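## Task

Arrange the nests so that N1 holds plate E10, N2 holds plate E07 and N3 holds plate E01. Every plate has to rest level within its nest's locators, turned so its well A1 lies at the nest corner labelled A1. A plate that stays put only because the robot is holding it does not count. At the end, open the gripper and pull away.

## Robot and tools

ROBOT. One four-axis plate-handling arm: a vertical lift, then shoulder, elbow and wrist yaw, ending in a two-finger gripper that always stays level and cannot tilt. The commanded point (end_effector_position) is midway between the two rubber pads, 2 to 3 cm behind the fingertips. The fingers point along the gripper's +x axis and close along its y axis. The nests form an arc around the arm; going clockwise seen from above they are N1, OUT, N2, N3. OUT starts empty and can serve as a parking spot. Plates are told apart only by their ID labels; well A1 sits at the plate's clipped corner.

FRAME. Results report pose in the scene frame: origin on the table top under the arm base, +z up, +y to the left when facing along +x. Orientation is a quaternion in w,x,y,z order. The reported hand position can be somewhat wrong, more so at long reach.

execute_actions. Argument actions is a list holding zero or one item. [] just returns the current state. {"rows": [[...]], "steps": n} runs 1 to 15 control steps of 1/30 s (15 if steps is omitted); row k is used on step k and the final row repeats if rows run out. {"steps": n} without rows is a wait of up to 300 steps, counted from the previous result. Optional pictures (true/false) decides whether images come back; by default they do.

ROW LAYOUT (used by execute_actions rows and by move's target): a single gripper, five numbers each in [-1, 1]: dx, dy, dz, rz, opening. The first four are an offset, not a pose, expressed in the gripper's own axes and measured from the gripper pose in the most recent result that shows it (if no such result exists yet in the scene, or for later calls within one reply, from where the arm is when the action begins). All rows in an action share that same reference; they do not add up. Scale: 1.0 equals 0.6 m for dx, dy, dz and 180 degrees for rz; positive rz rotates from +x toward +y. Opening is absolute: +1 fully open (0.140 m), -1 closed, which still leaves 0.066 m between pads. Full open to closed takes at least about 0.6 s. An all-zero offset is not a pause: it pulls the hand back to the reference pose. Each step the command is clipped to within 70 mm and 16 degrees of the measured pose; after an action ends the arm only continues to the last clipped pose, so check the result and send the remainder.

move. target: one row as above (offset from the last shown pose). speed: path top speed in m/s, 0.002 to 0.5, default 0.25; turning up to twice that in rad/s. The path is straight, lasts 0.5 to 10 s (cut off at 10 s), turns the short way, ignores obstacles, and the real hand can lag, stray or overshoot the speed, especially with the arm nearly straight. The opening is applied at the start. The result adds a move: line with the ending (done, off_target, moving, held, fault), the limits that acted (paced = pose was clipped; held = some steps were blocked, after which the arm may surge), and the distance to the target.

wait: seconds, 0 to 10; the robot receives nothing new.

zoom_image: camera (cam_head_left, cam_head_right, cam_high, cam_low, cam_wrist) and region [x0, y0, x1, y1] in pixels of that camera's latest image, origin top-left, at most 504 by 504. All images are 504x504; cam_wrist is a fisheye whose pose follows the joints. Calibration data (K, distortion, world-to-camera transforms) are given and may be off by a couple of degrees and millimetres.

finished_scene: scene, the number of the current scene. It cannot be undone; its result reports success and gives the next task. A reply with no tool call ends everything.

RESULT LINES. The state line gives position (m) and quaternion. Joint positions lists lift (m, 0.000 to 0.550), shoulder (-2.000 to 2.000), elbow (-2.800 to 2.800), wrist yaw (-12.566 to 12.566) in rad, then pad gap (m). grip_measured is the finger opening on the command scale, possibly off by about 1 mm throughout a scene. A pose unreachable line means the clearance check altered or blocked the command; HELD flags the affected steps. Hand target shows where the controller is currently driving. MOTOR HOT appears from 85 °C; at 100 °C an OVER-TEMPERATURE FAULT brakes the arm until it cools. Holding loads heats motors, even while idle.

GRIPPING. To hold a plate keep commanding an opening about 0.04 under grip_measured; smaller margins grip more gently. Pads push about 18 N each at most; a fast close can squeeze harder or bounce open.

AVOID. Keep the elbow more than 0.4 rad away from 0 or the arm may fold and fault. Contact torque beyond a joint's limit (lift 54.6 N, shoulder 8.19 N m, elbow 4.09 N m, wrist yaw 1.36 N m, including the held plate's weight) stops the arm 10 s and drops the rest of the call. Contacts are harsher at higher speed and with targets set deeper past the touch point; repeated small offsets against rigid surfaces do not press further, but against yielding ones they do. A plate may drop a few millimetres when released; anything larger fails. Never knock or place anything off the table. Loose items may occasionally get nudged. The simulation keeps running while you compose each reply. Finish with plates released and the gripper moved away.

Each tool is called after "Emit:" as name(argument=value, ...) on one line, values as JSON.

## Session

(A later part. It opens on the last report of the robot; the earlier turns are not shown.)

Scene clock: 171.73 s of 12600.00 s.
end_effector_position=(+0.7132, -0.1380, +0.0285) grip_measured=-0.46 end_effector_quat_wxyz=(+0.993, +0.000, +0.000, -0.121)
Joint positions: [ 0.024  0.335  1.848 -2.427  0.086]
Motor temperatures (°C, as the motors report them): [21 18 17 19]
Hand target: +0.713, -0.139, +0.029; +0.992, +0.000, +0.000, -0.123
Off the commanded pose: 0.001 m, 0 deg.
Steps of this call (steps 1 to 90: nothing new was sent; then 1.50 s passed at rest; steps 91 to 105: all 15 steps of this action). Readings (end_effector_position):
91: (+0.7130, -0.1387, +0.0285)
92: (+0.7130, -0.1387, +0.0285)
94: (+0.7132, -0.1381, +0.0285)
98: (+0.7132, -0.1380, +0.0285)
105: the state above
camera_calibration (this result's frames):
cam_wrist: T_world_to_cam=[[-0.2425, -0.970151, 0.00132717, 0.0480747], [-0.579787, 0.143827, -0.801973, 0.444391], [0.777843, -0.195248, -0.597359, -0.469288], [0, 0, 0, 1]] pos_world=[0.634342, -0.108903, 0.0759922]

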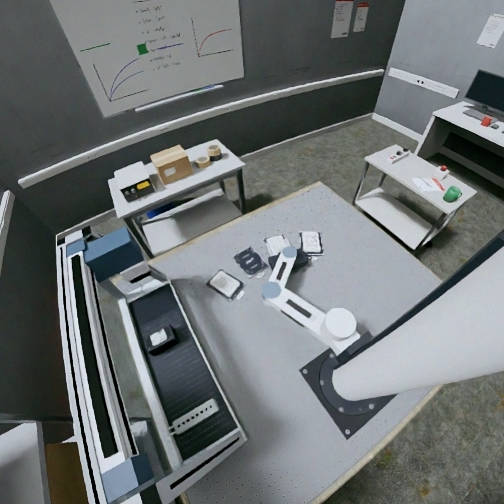

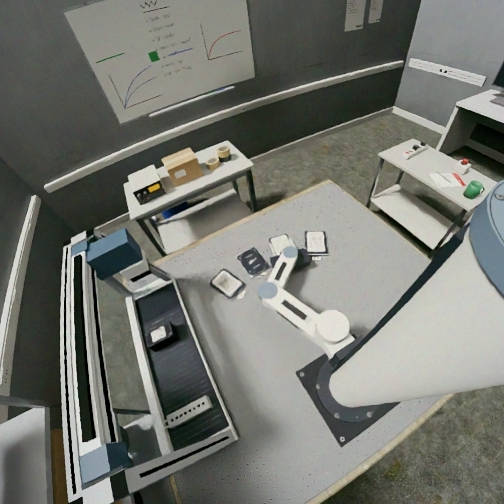

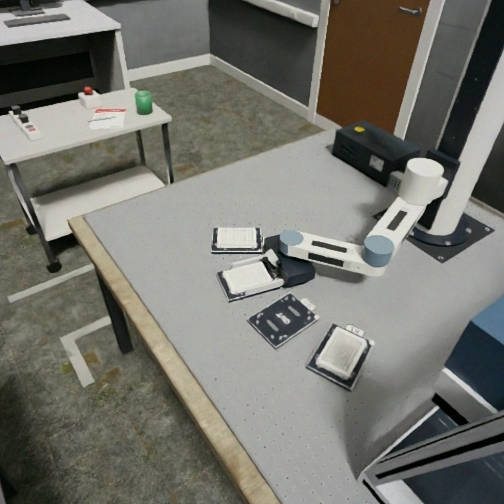

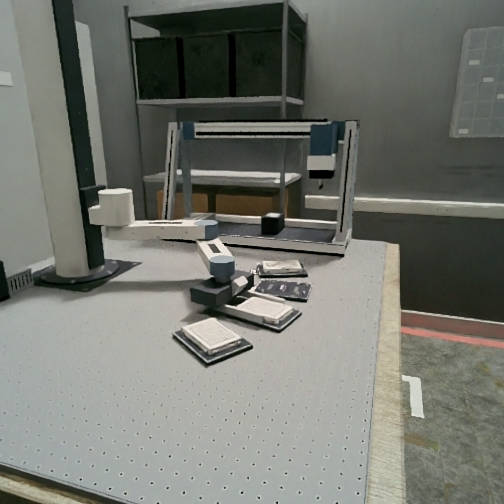

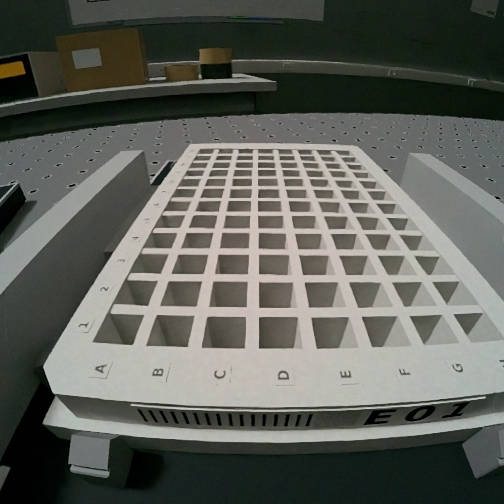

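Emit:
move(target=[0,0,0.07,0,-0.52], speed=0.08)

Emit:
move(target=[-0.0655,0.286,0,0.0922,-0.52], speed=0.15)

Scene clock: 193.90 s of 12600.00 s.
end_effector_position=(+0.7133, -0.1379, +0.0705) grip_measured=-0.46 end_effector_quat_wxyz=(+0.993, +0.000, +0.000, -0.121)
Joint positions: [ 0.066  0.335  1.848 -2.427  0.086]
Motor temperatures (°C, as the motors report them): [21 18 17 19]
Hand target: +0.713, -0.138, +0.071; +0.993, +0.000, +0.000, -0.121
Off the commanded pose: 0.000 m, 0 deg.
After step 90, 18.37 s passed at rest.
move: done
camera_calibration (this result's frames):
cam_wrist: T_world_to_cam=[[-0.242236, -0.970216, 0.00132717, 0.0479353], [-0.579827, 0.14367, -0.801973, 0.478108], [0.777896, -0.195036, -0.597359, -0.444198], [0, 0, 0, 1]] pos_world=[0.634371, -0.108817, 0.11802]

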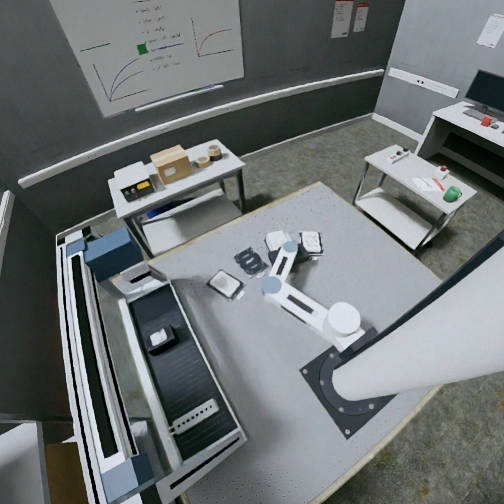

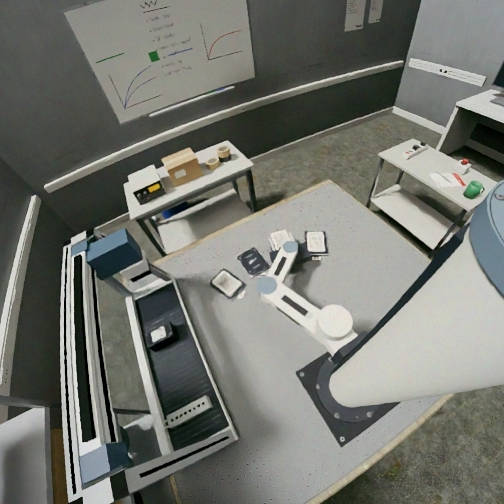

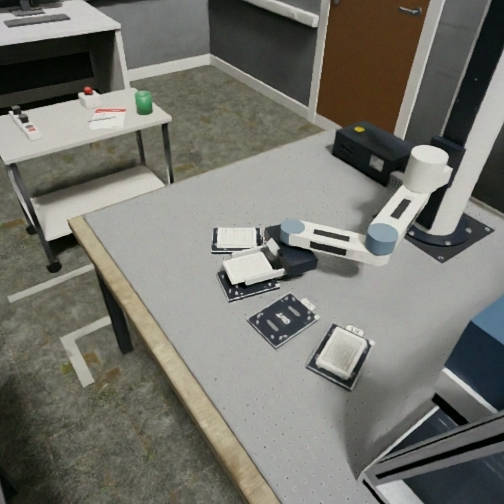

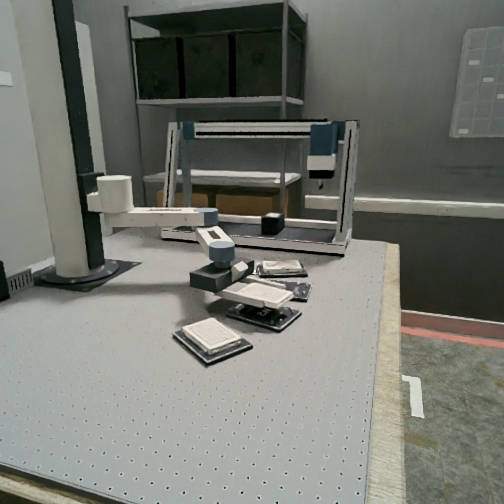

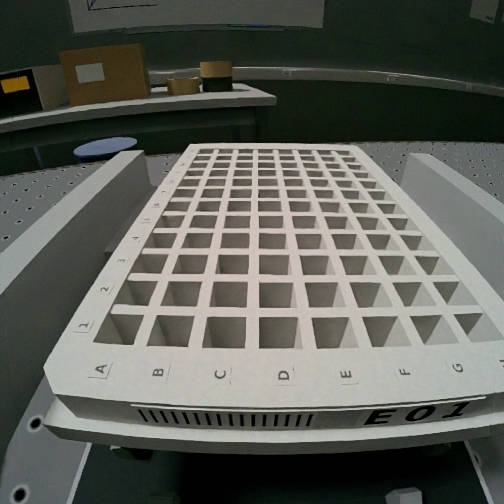

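Scene clock: 195.40 s of 12600.00 s.
end_effector_position=(+0.7165, +0.0383, +0.0705) grip_measured=-0.46 end_effector_quat_wxyz=(+1.000, +0.000, +0.000, +0.024)
Joint positions: [ 0.066  0.702  1.768 -2.424  0.086]
Motor temperatures (°C, as the motors report them): [21 18 17 19]
Hand target: +0.717, +0.038, +0.071; +1.000, +0.000, +0.000, +0.023
Off the commanded pose: 0.000 m, 0 deg.
move: done
camera_calibration (this result's frames):
cam_wrist: T_world_to_cam=[[0.0456102, -0.998958, 0.00132717, 0.0145254], [-0.59669, -0.028309, -0.801973, 0.473355], [0.801175, 0.0357862, -0.597359, -0.437892], [0, 0, 0, 1]] pos_world=[0.632611, 0.0435809, 0.11802]

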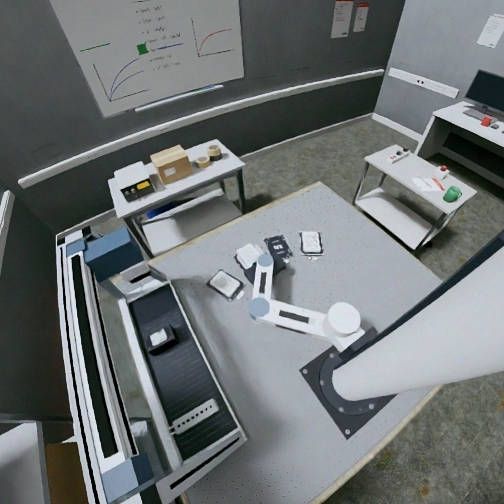

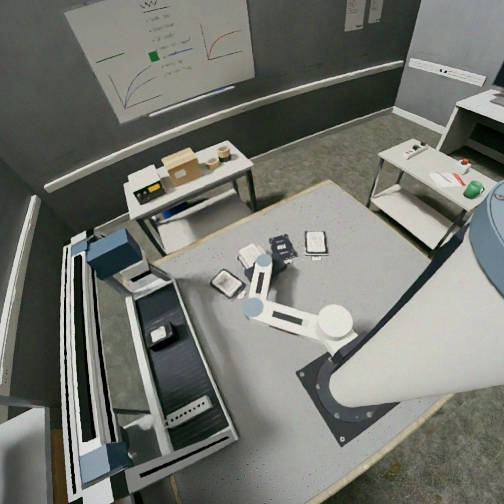

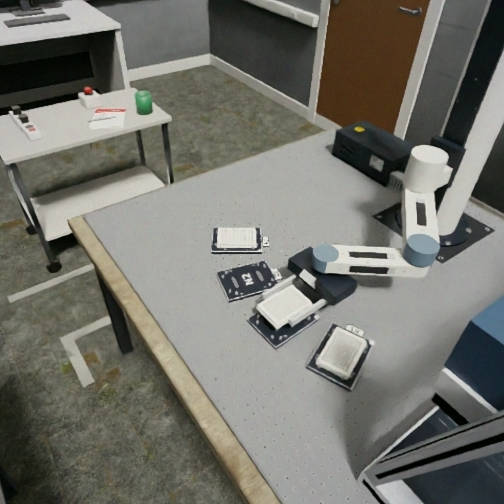

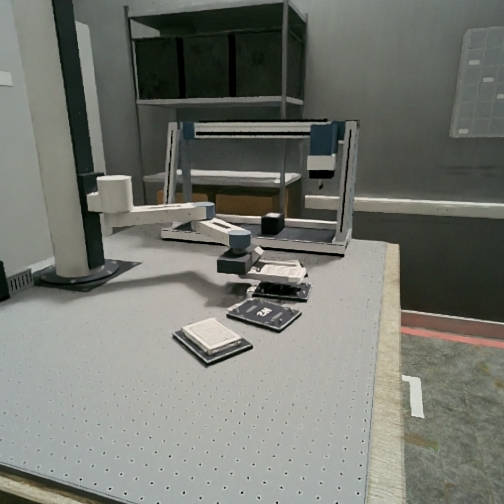

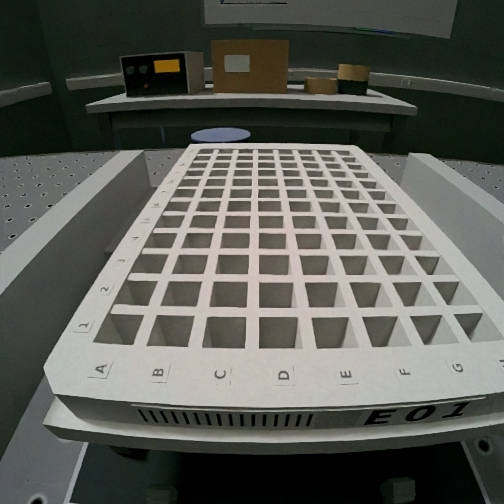

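Emit:
move(target=[0.002,0.003,-0.05,0,-0.52], speed=0.04)

Emit:
zoom_image(camera="cam_wrist", region=[30,380,504,504])

Scene clock: 202.47 s of 12600.00 s.
end_effector_position=(+0.7177, +0.0401, +0.0405) grip_measured=-0.46 end_effector_quat_wxyz=(+1.000, +0.000, +0.000, +0.024)
Joint positions: [ 0.035  0.703  1.776 -2.432  0.086]
Motor temperatures (°C, as the motors report them): [21 18 17 19]
Hand target: +0.718, +0.040, +0.041; +1.000, +0.000, +0.000, +0.024
Off the commanded pose: 0.000 m, 0 deg.
After step 90, 3.07 s passed at rest.
move: done
camera_calibration (this result's frames):
cam_wrist: T_world_to_cam=[[0.0456611, -0.998956, 0.00132717, 0.0162557], [-0.596688, -0.0283394, -0.801973, 0.449962], [0.801173, 0.0358271, -0.597359, -0.456793], [0, 0, 0, 1]] pos_world=[0.633715, 0.045356, 0.0879666]

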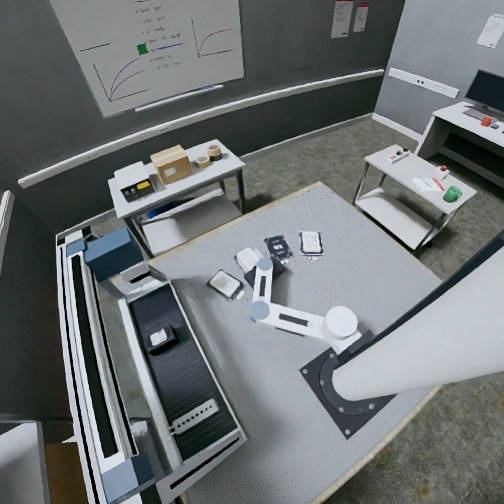

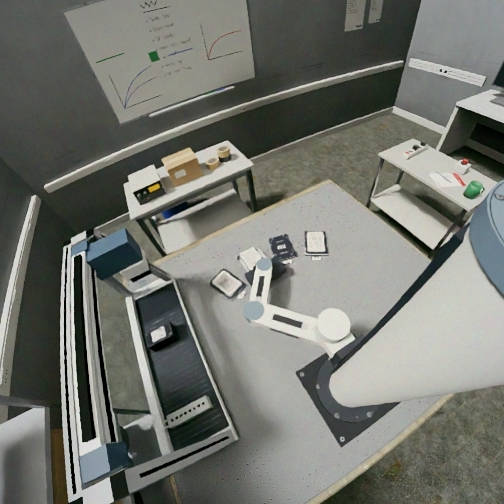

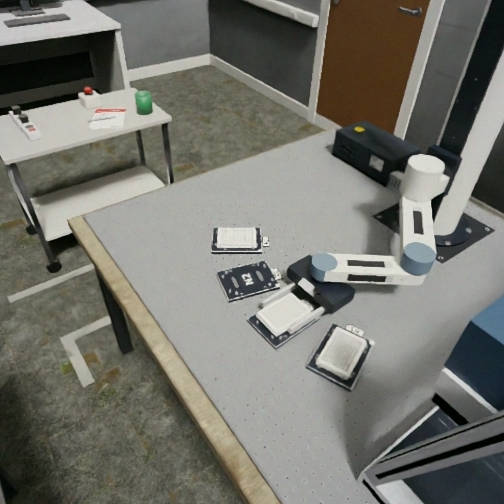

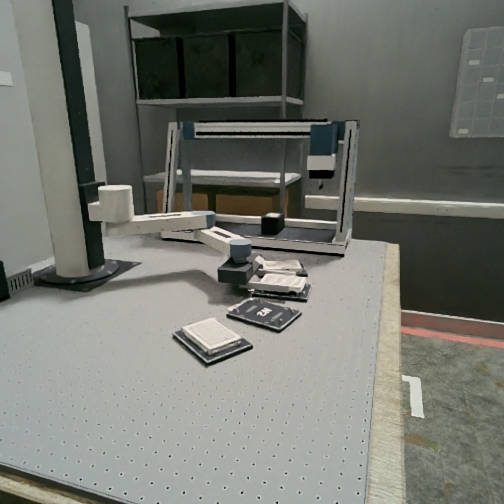

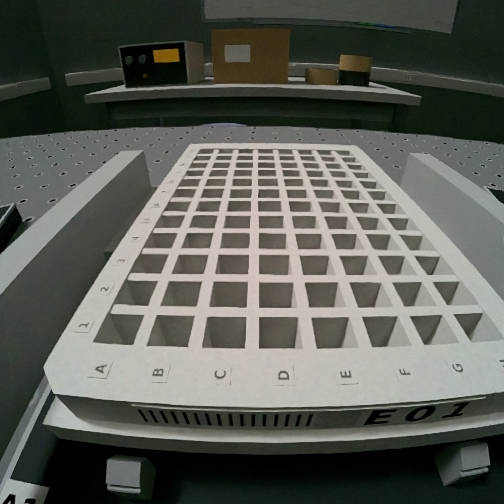

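Region (30, 380, 504, 504) of cam_wrist's 504x504 image, scaled by 1.063, with more detail than that image has; it fills the top 132 rows of this view, and the rest is white.

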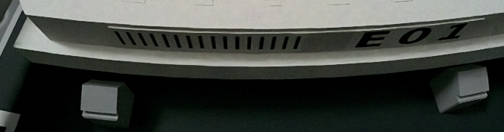

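Emit:
move(target=[0,0,-0.013,0,-0.52], speed=0.015)

Scene clock: 207.27 s of 12600.00 s.
end_effector_position=(+0.7179, +0.0410, +0.0328) grip_measured=-0.46 end_effector_quat_wxyz=(+1.000, +0.000, +0.000, +0.026)
Joint positions: [ 0.028  0.703  1.778 -2.429  0.086]
Motor temperatures (°C, as the motors report them): [21 18 17 19]
Hand target: +0.718, +0.040, +0.033; +1.000, +0.000, +0.000, +0.024
Off the commanded pose: 0.001 m, 0 deg.
After step 90, 1.07 s passed at rest.
move: done
camera_calibration (this result's frames):
cam_wrist: T_world_to_cam=[[0.0502237, -0.998737, 0.00132717, 0.0139625], [-0.596552, -0.0310647, -0.801973, 0.443953], [0.801001, 0.0394863, -0.597359, -0.461641], [0, 0, 0, 1]] pos_world=[0.633915, 0.0459646, 0.0802547]

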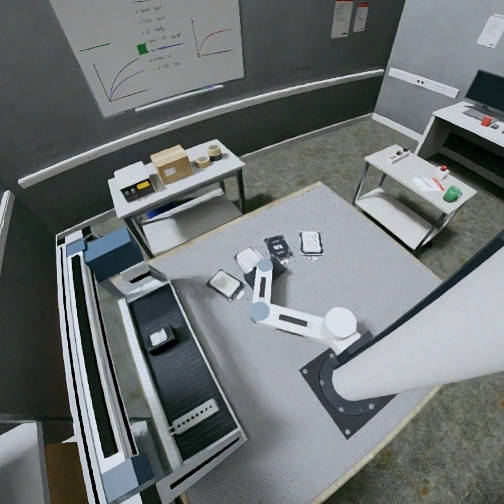

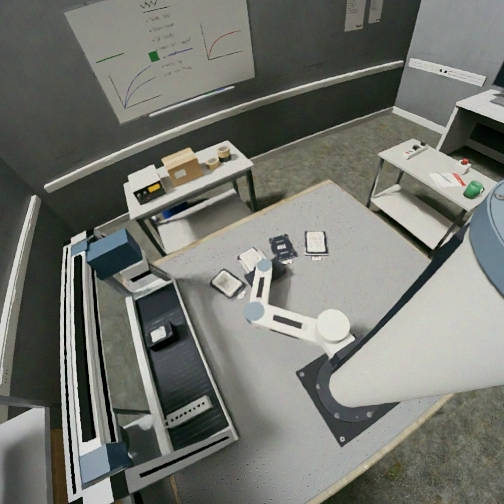

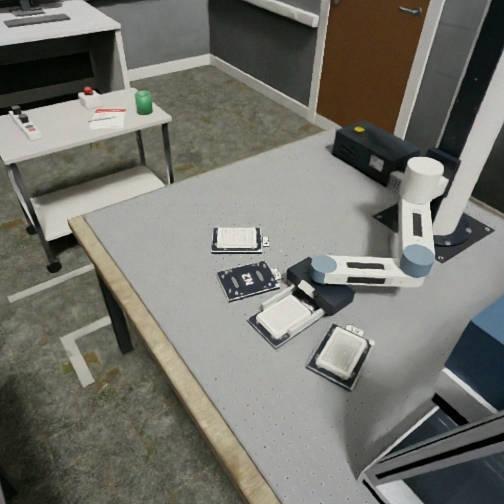

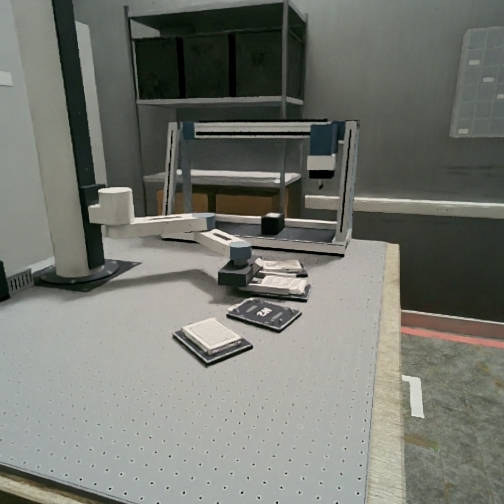

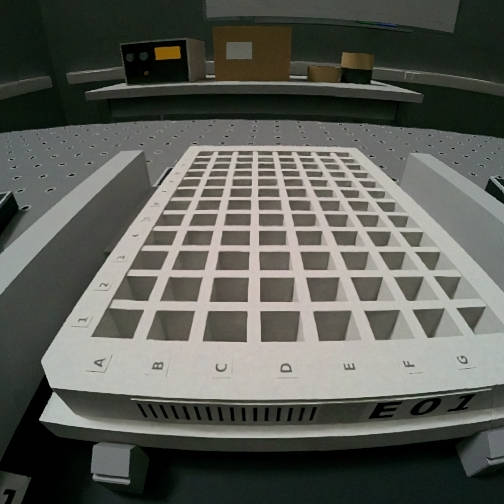

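Emit:
move(target=[0.002,0.001,-0.007,0.002,-0.52], speed=0.01)

Scene clock: 212.57 s of 12600.00 s.
end_effector_position=(+0.7187, +0.0410, +0.0287) grip_measured=-0.46 end_effector_quat_wxyz=(+1.000, +0.000, +0.000, +0.028)
Joint positions: [ 0.024  0.699  1.783 -2.426  0.086]
Motor temperatures (°C, as the motors report them): [21 18 17 19]
Hand target: +0.719, +0.042, +0.029; +1.000, +0.000, +0.000, +0.029
Off the commanded pose: 0.001 m, 0 deg.
After step 90, 1.60 s passed at rest.
move: done
camera_calibration (this result's frames):
cam_wrist: T_world_to_cam=[[0.0547803, -0.998498, 0.00132717, 0.0105637], [-0.596404, -0.0337863, -0.801973, 0.441191], [0.800813, 0.0431408, -0.597359, -0.464741], [0, 0, 0, 1]] pos_world=[0.634721, 0.0455034, 0.076192]

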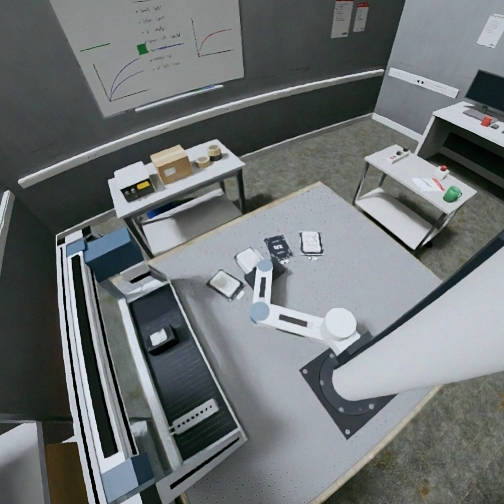

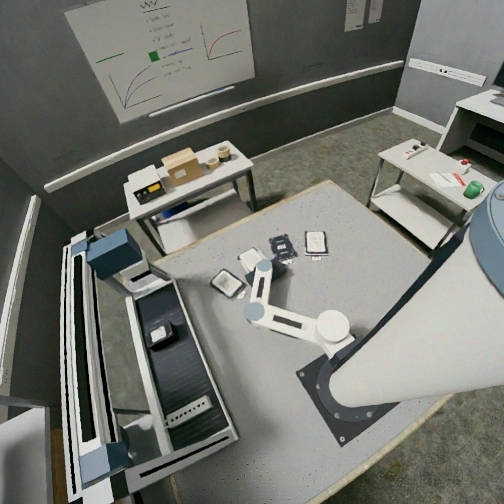

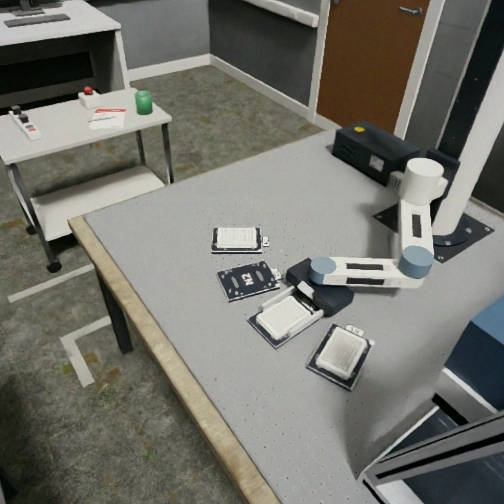

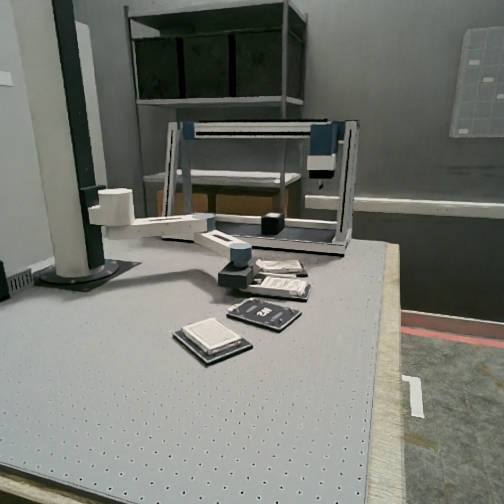

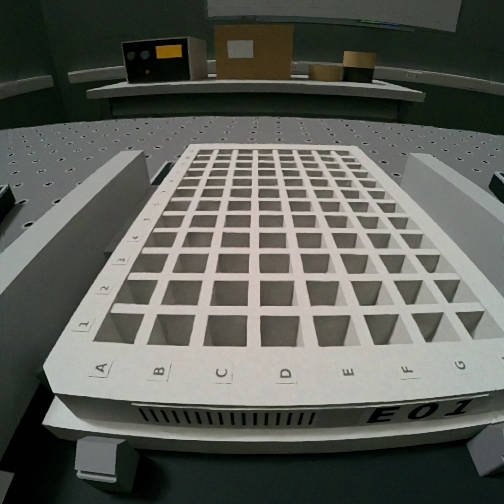

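Emit:
move(target=[0,0,0,0,1])

Emit:
move(target=[0,0,0.1,0,1])

Emit:
move(target=[-0.12,0.31,0,0.094,1])

Scene clock: 219.83 s of 12600.00 s.
end_effector_position=(+0.7187, +0.0409, +0.0287) grip_measured=+1.00 end_effector_quat_wxyz=(+1.000, +0.000, +0.000, +0.028)
Joint positions: [ 0.024  0.699  1.782 -2.426  0.14 ]
Motor temperatures (°C, as the motors report them): [21 18 18 19]
Hand target: +0.719, +0.041, +0.029; +1.000, +0.000, +0.000, +0.028
Off the commanded pose: 0.000 m, 0 deg.
After step 90, 3.57 s passed at rest.
move: done
camera_calibration (this result's frames):
cam_wrist: T_world_to_cam=[[0.0546125, -0.998507, 0.00132717, 0.0106134], [-0.59641, -0.0336861, -0.801973, 0.441194], [0.80082, 0.0430062, -0.597359, -0.464714], [0, 0, 0, 1]] pos_world=[0.634705, 0.0454452, 0.0762103]

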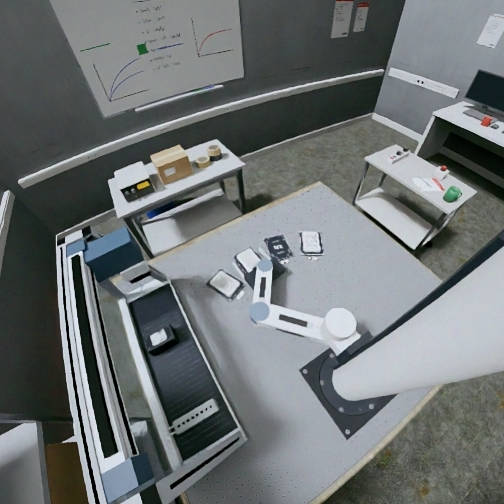

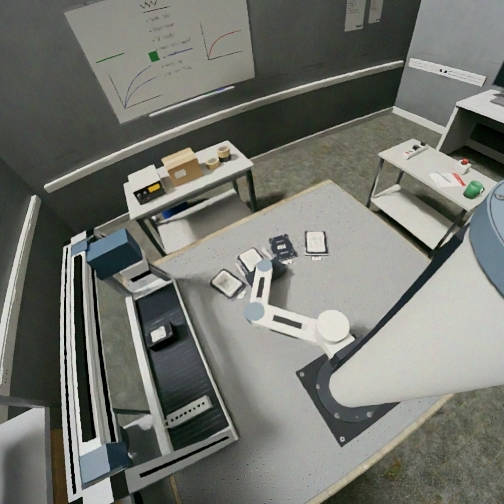

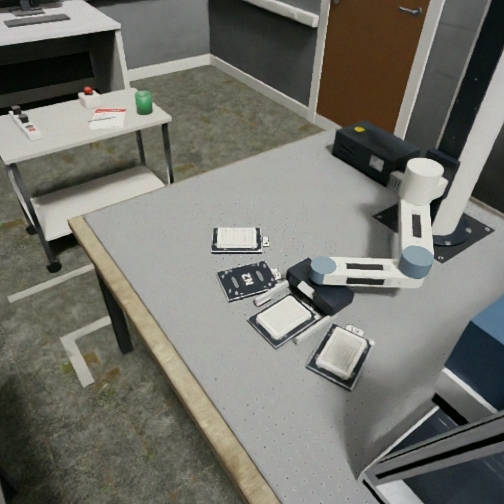

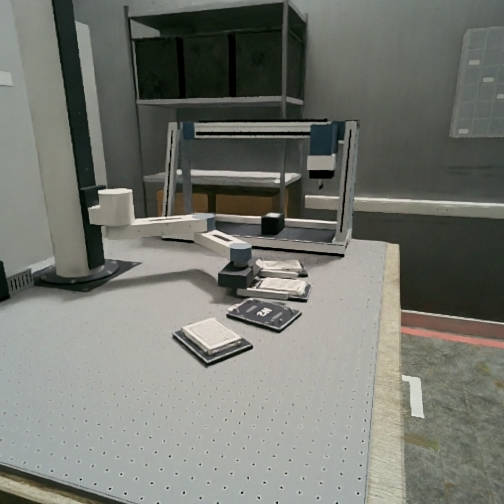

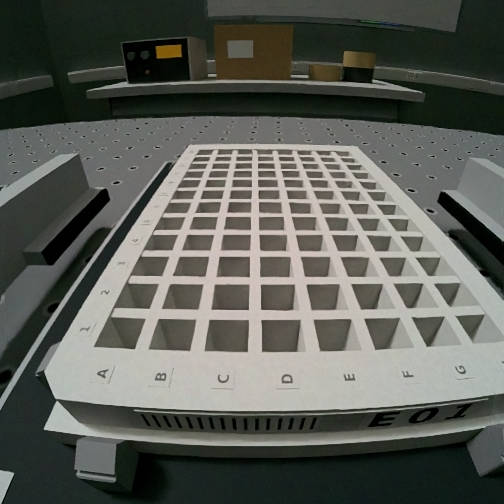

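Scene clock: 220.57 s of 12600.00 s.
end_effector_position=(+0.7187, +0.0409, +0.0888) grip_measured=+1.00 end_effector_quat_wxyz=(+1.000, +0.000, +0.000, +0.028)
Joint positions: [ 0.084  0.699  1.782 -2.426  0.14 ]
Motor temperatures (°C, as the motors report them): [21 18 18 19]
Hand target: +0.719, +0.041, +0.089; +1.000, +0.000, +0.000, +0.028
Off the commanded pose: 0.000 m, 0 deg.
move: done
camera_calibration (this result's frames):
cam_wrist: T_world_to_cam=[[0.0546479, -0.998505, 0.00132717, 0.0105196], [-0.596409, -0.0337072, -0.801973, 0.489348], [0.800818, 0.0430346, -0.597359, -0.428852], [0, 0, 0, 1]] pos_world=[0.63471, 0.045454, 0.136251]

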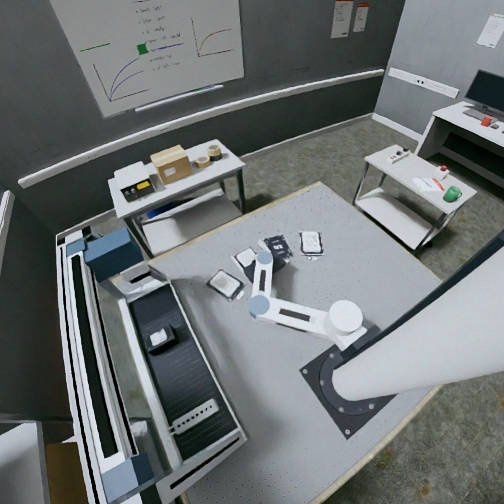

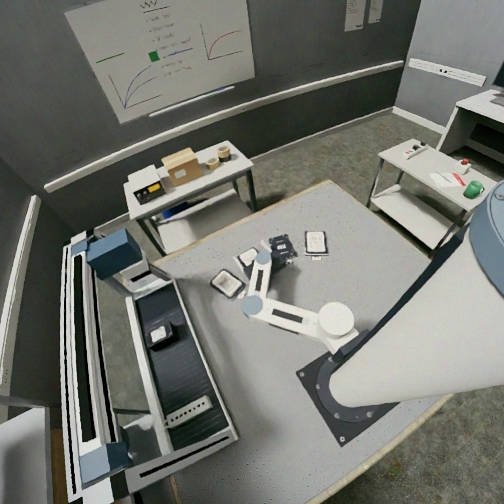

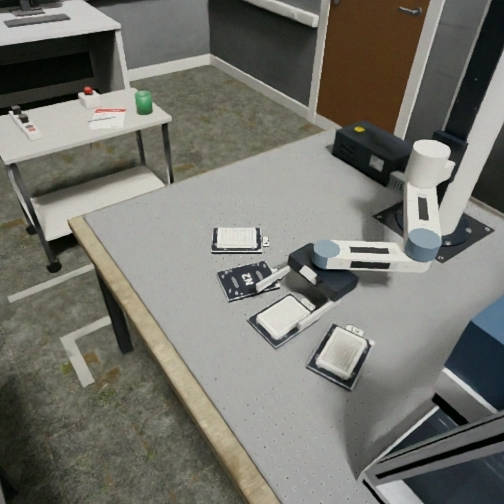

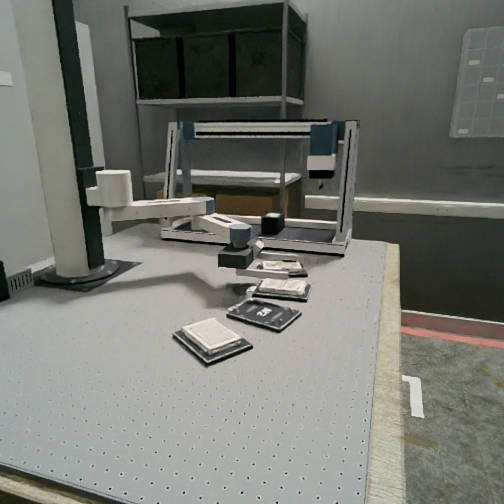

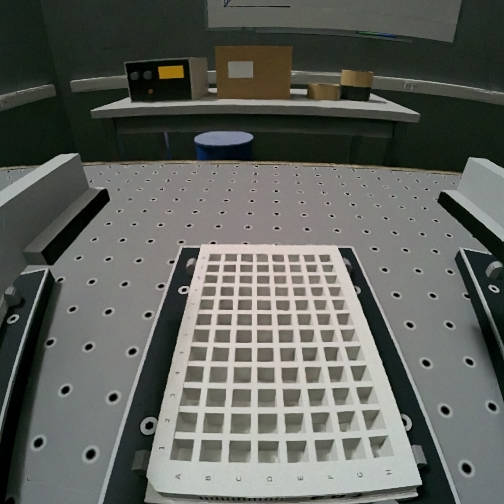

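Scene clock: 221.73 s of 12600.00 s.
end_effector_position=(+0.6364, +0.2228, +0.0888) grip_measured=+1.00 end_effector_quat_wxyz=(+0.985, +0.000, +0.000, +0.175)
Joint positions: [ 0.084  1.185  1.596 -2.428  0.14 ]
Motor temperatures (°C, as the motors report them): [21 18 18 19]
Hand target: +0.636, +0.223, +0.089; +0.985, +0.000, +0.000, +0.175
Off the commanded pose: 0.000 m, 0 deg.
move: done
camera_calibration (this result's frames):
cam_wrist: T_world_to_cam=[[0.343484, -0.939157, 0.00132717, -0.000408392], [-0.56065, -0.206183, -0.801973, 0.462067], [0.753452, 0.274721, -0.597359, -0.392251], [0, 0, 0, 1]] pos_world=[0.55474, 0.202646, 0.136251]

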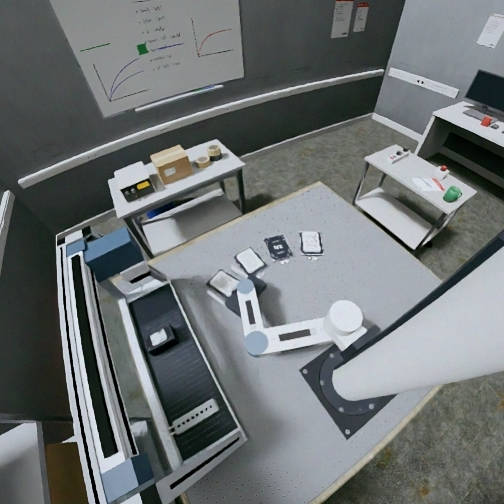

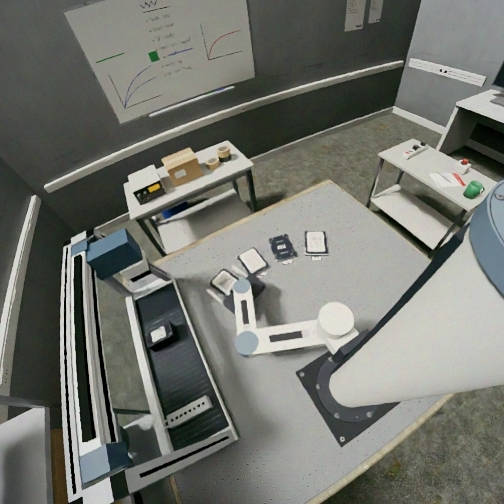

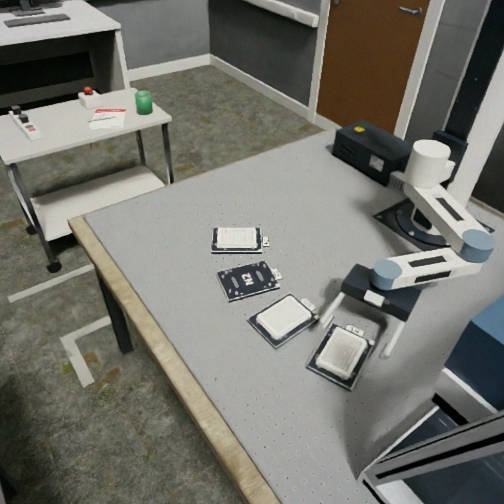

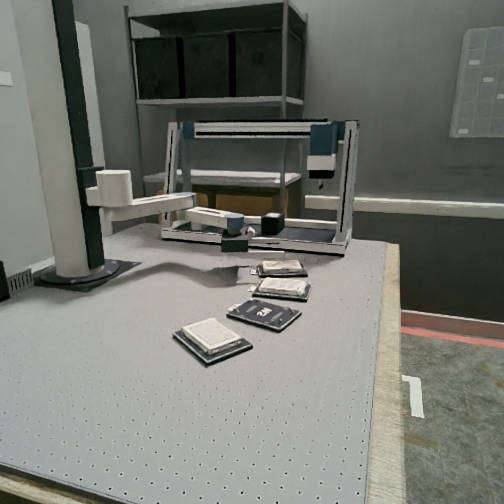

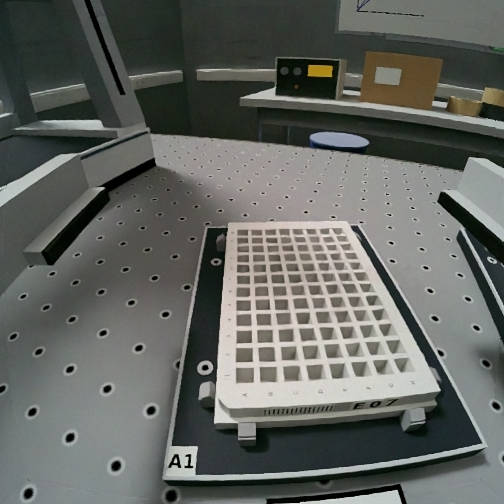

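Emit:
move(target=[0.047,-0.029,0,0.008,1])

Scene clock: 239.37 s of 12600.00 s.
end_effector_position=(+0.6689, +0.2161, +0.0888) grip_measured=+1.00 end_effector_quat_wxyz=(+0.982, +0.000, +0.000, +0.187)
Joint positions: [ 0.084  1.058  1.746 -2.427  0.14 ]
Motor temperatures (°C, as the motors report them): [21 18 17 19]
Hand target: +0.669, +0.216, +0.089; +0.982, +0.000, +0.000, +0.187
Off the commanded pose: 0.000 m, 0 deg.
After step 90, 13.93 s passed at rest.
move: done
camera_calibration (this result's frames):
cam_wrist: T_world_to_cam=[[0.366932, -0.930247, 0.00132717, -0.0354986], [-0.555302, -0.220181, -0.801973, 0.478344], [0.746325, 0.293533, -0.597359, -0.414181], [0, 0, 0, 1]] pos_world=[0.587764, 0.193875, 0.136251]

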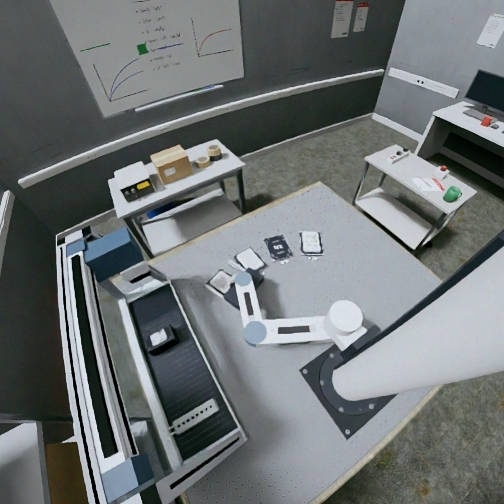

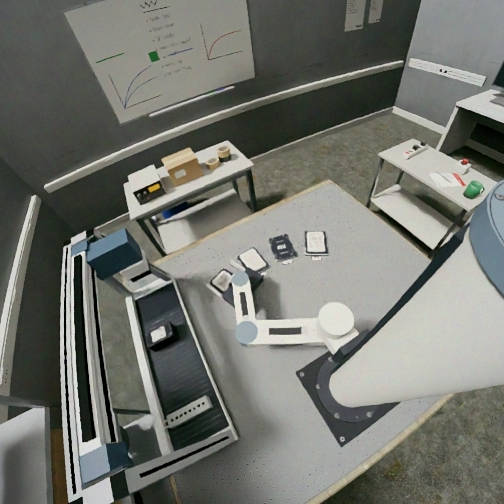

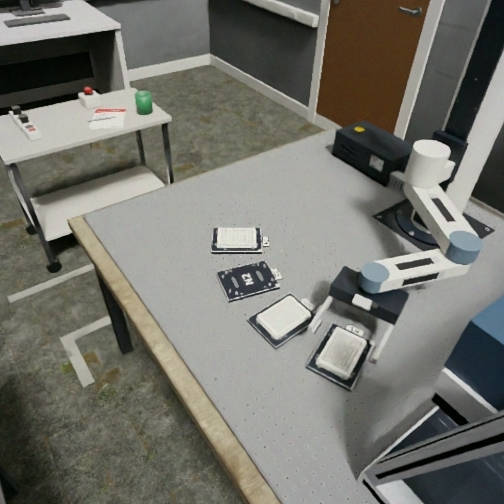

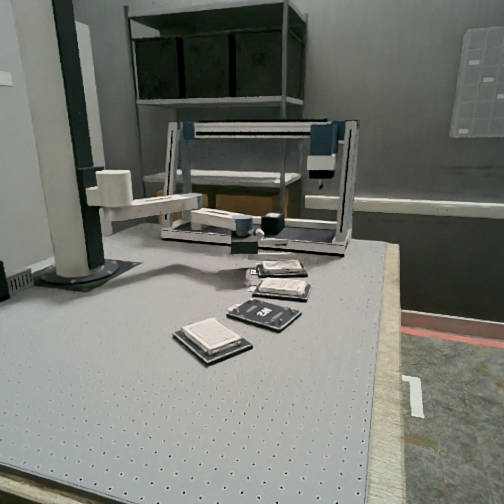

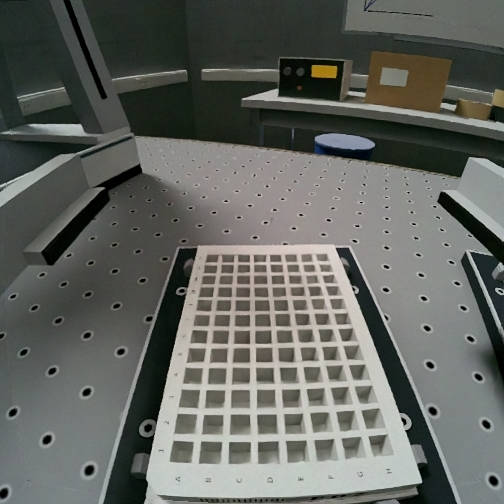

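Emit:
move(target=[0,0.0015,-0.1005,0.005,1], speed=0.08)

Scene clock: 243.90 s of 12600.00 s.
end_effector_position=(+0.6685, +0.2170, +0.0284) grip_measured=+1.00 end_effector_quat_wxyz=(+0.981, +0.000, +0.000, +0.195)
Joint positions: [ 0.023  1.055  1.745 -2.408  0.14 ]
Motor temperatures (°C, as the motors report them): [21 18 17 19]
Hand target: +0.669, +0.217, +0.028; +0.981, +0.000, +0.000, +0.195
Off the commanded pose: 0.000 m, 0 deg.
After step 90, 0.50 s passed at rest.
move: done
camera_calibration (this result's frames):
cam_wrist: T_world_to_cam=[[0.38142, -0.924401, 0.00132717, -0.0454106], [-0.551794, -0.228829, -0.801973, 0.429487], [0.741648, 0.305156, -0.597359, -0.449623], [0, 0, 0, 1]] pos_world=[0.587771, 0.193506, 0.0759102]

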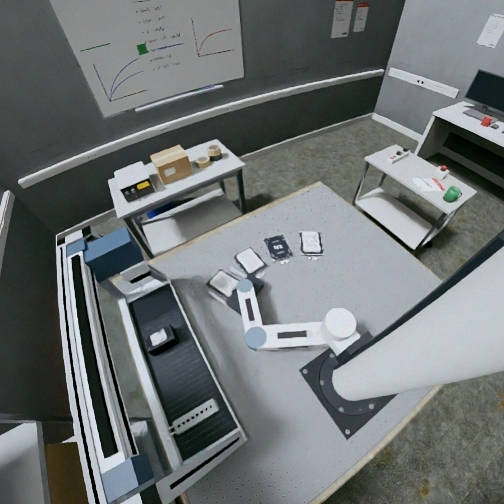

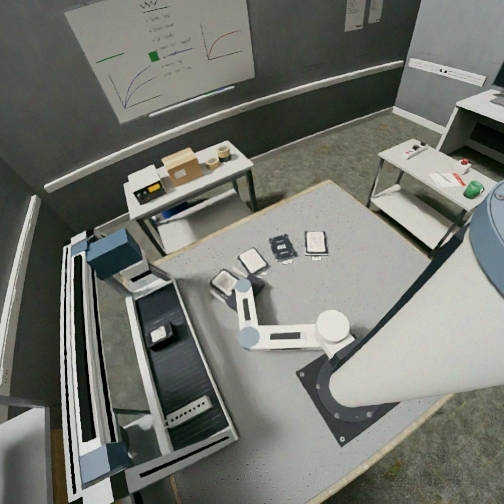

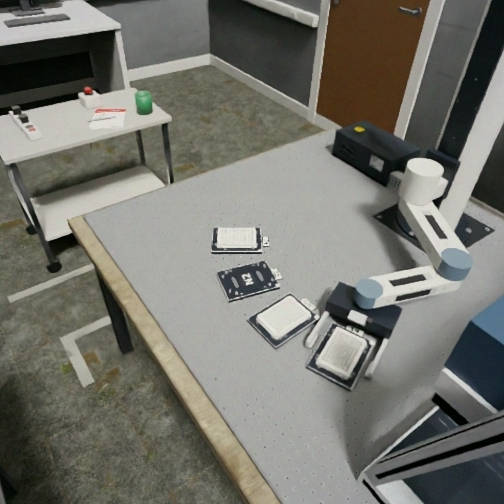

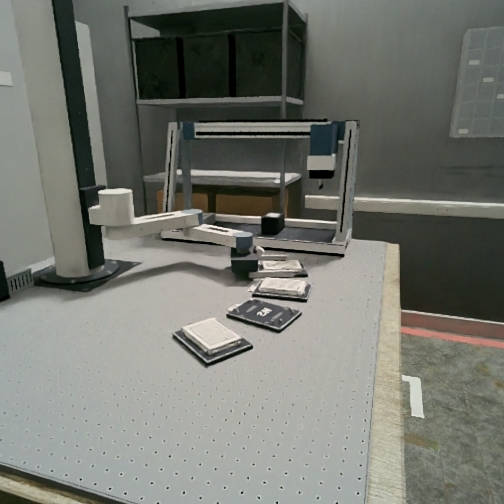

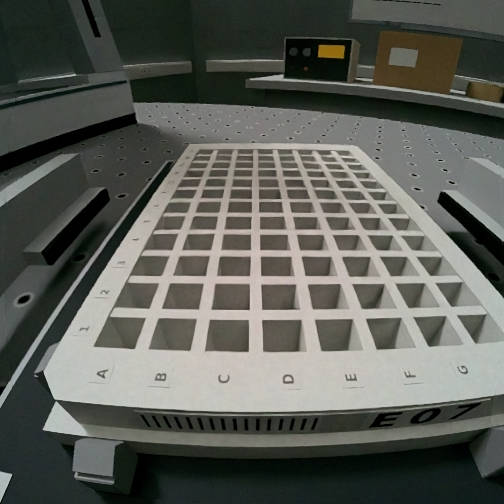

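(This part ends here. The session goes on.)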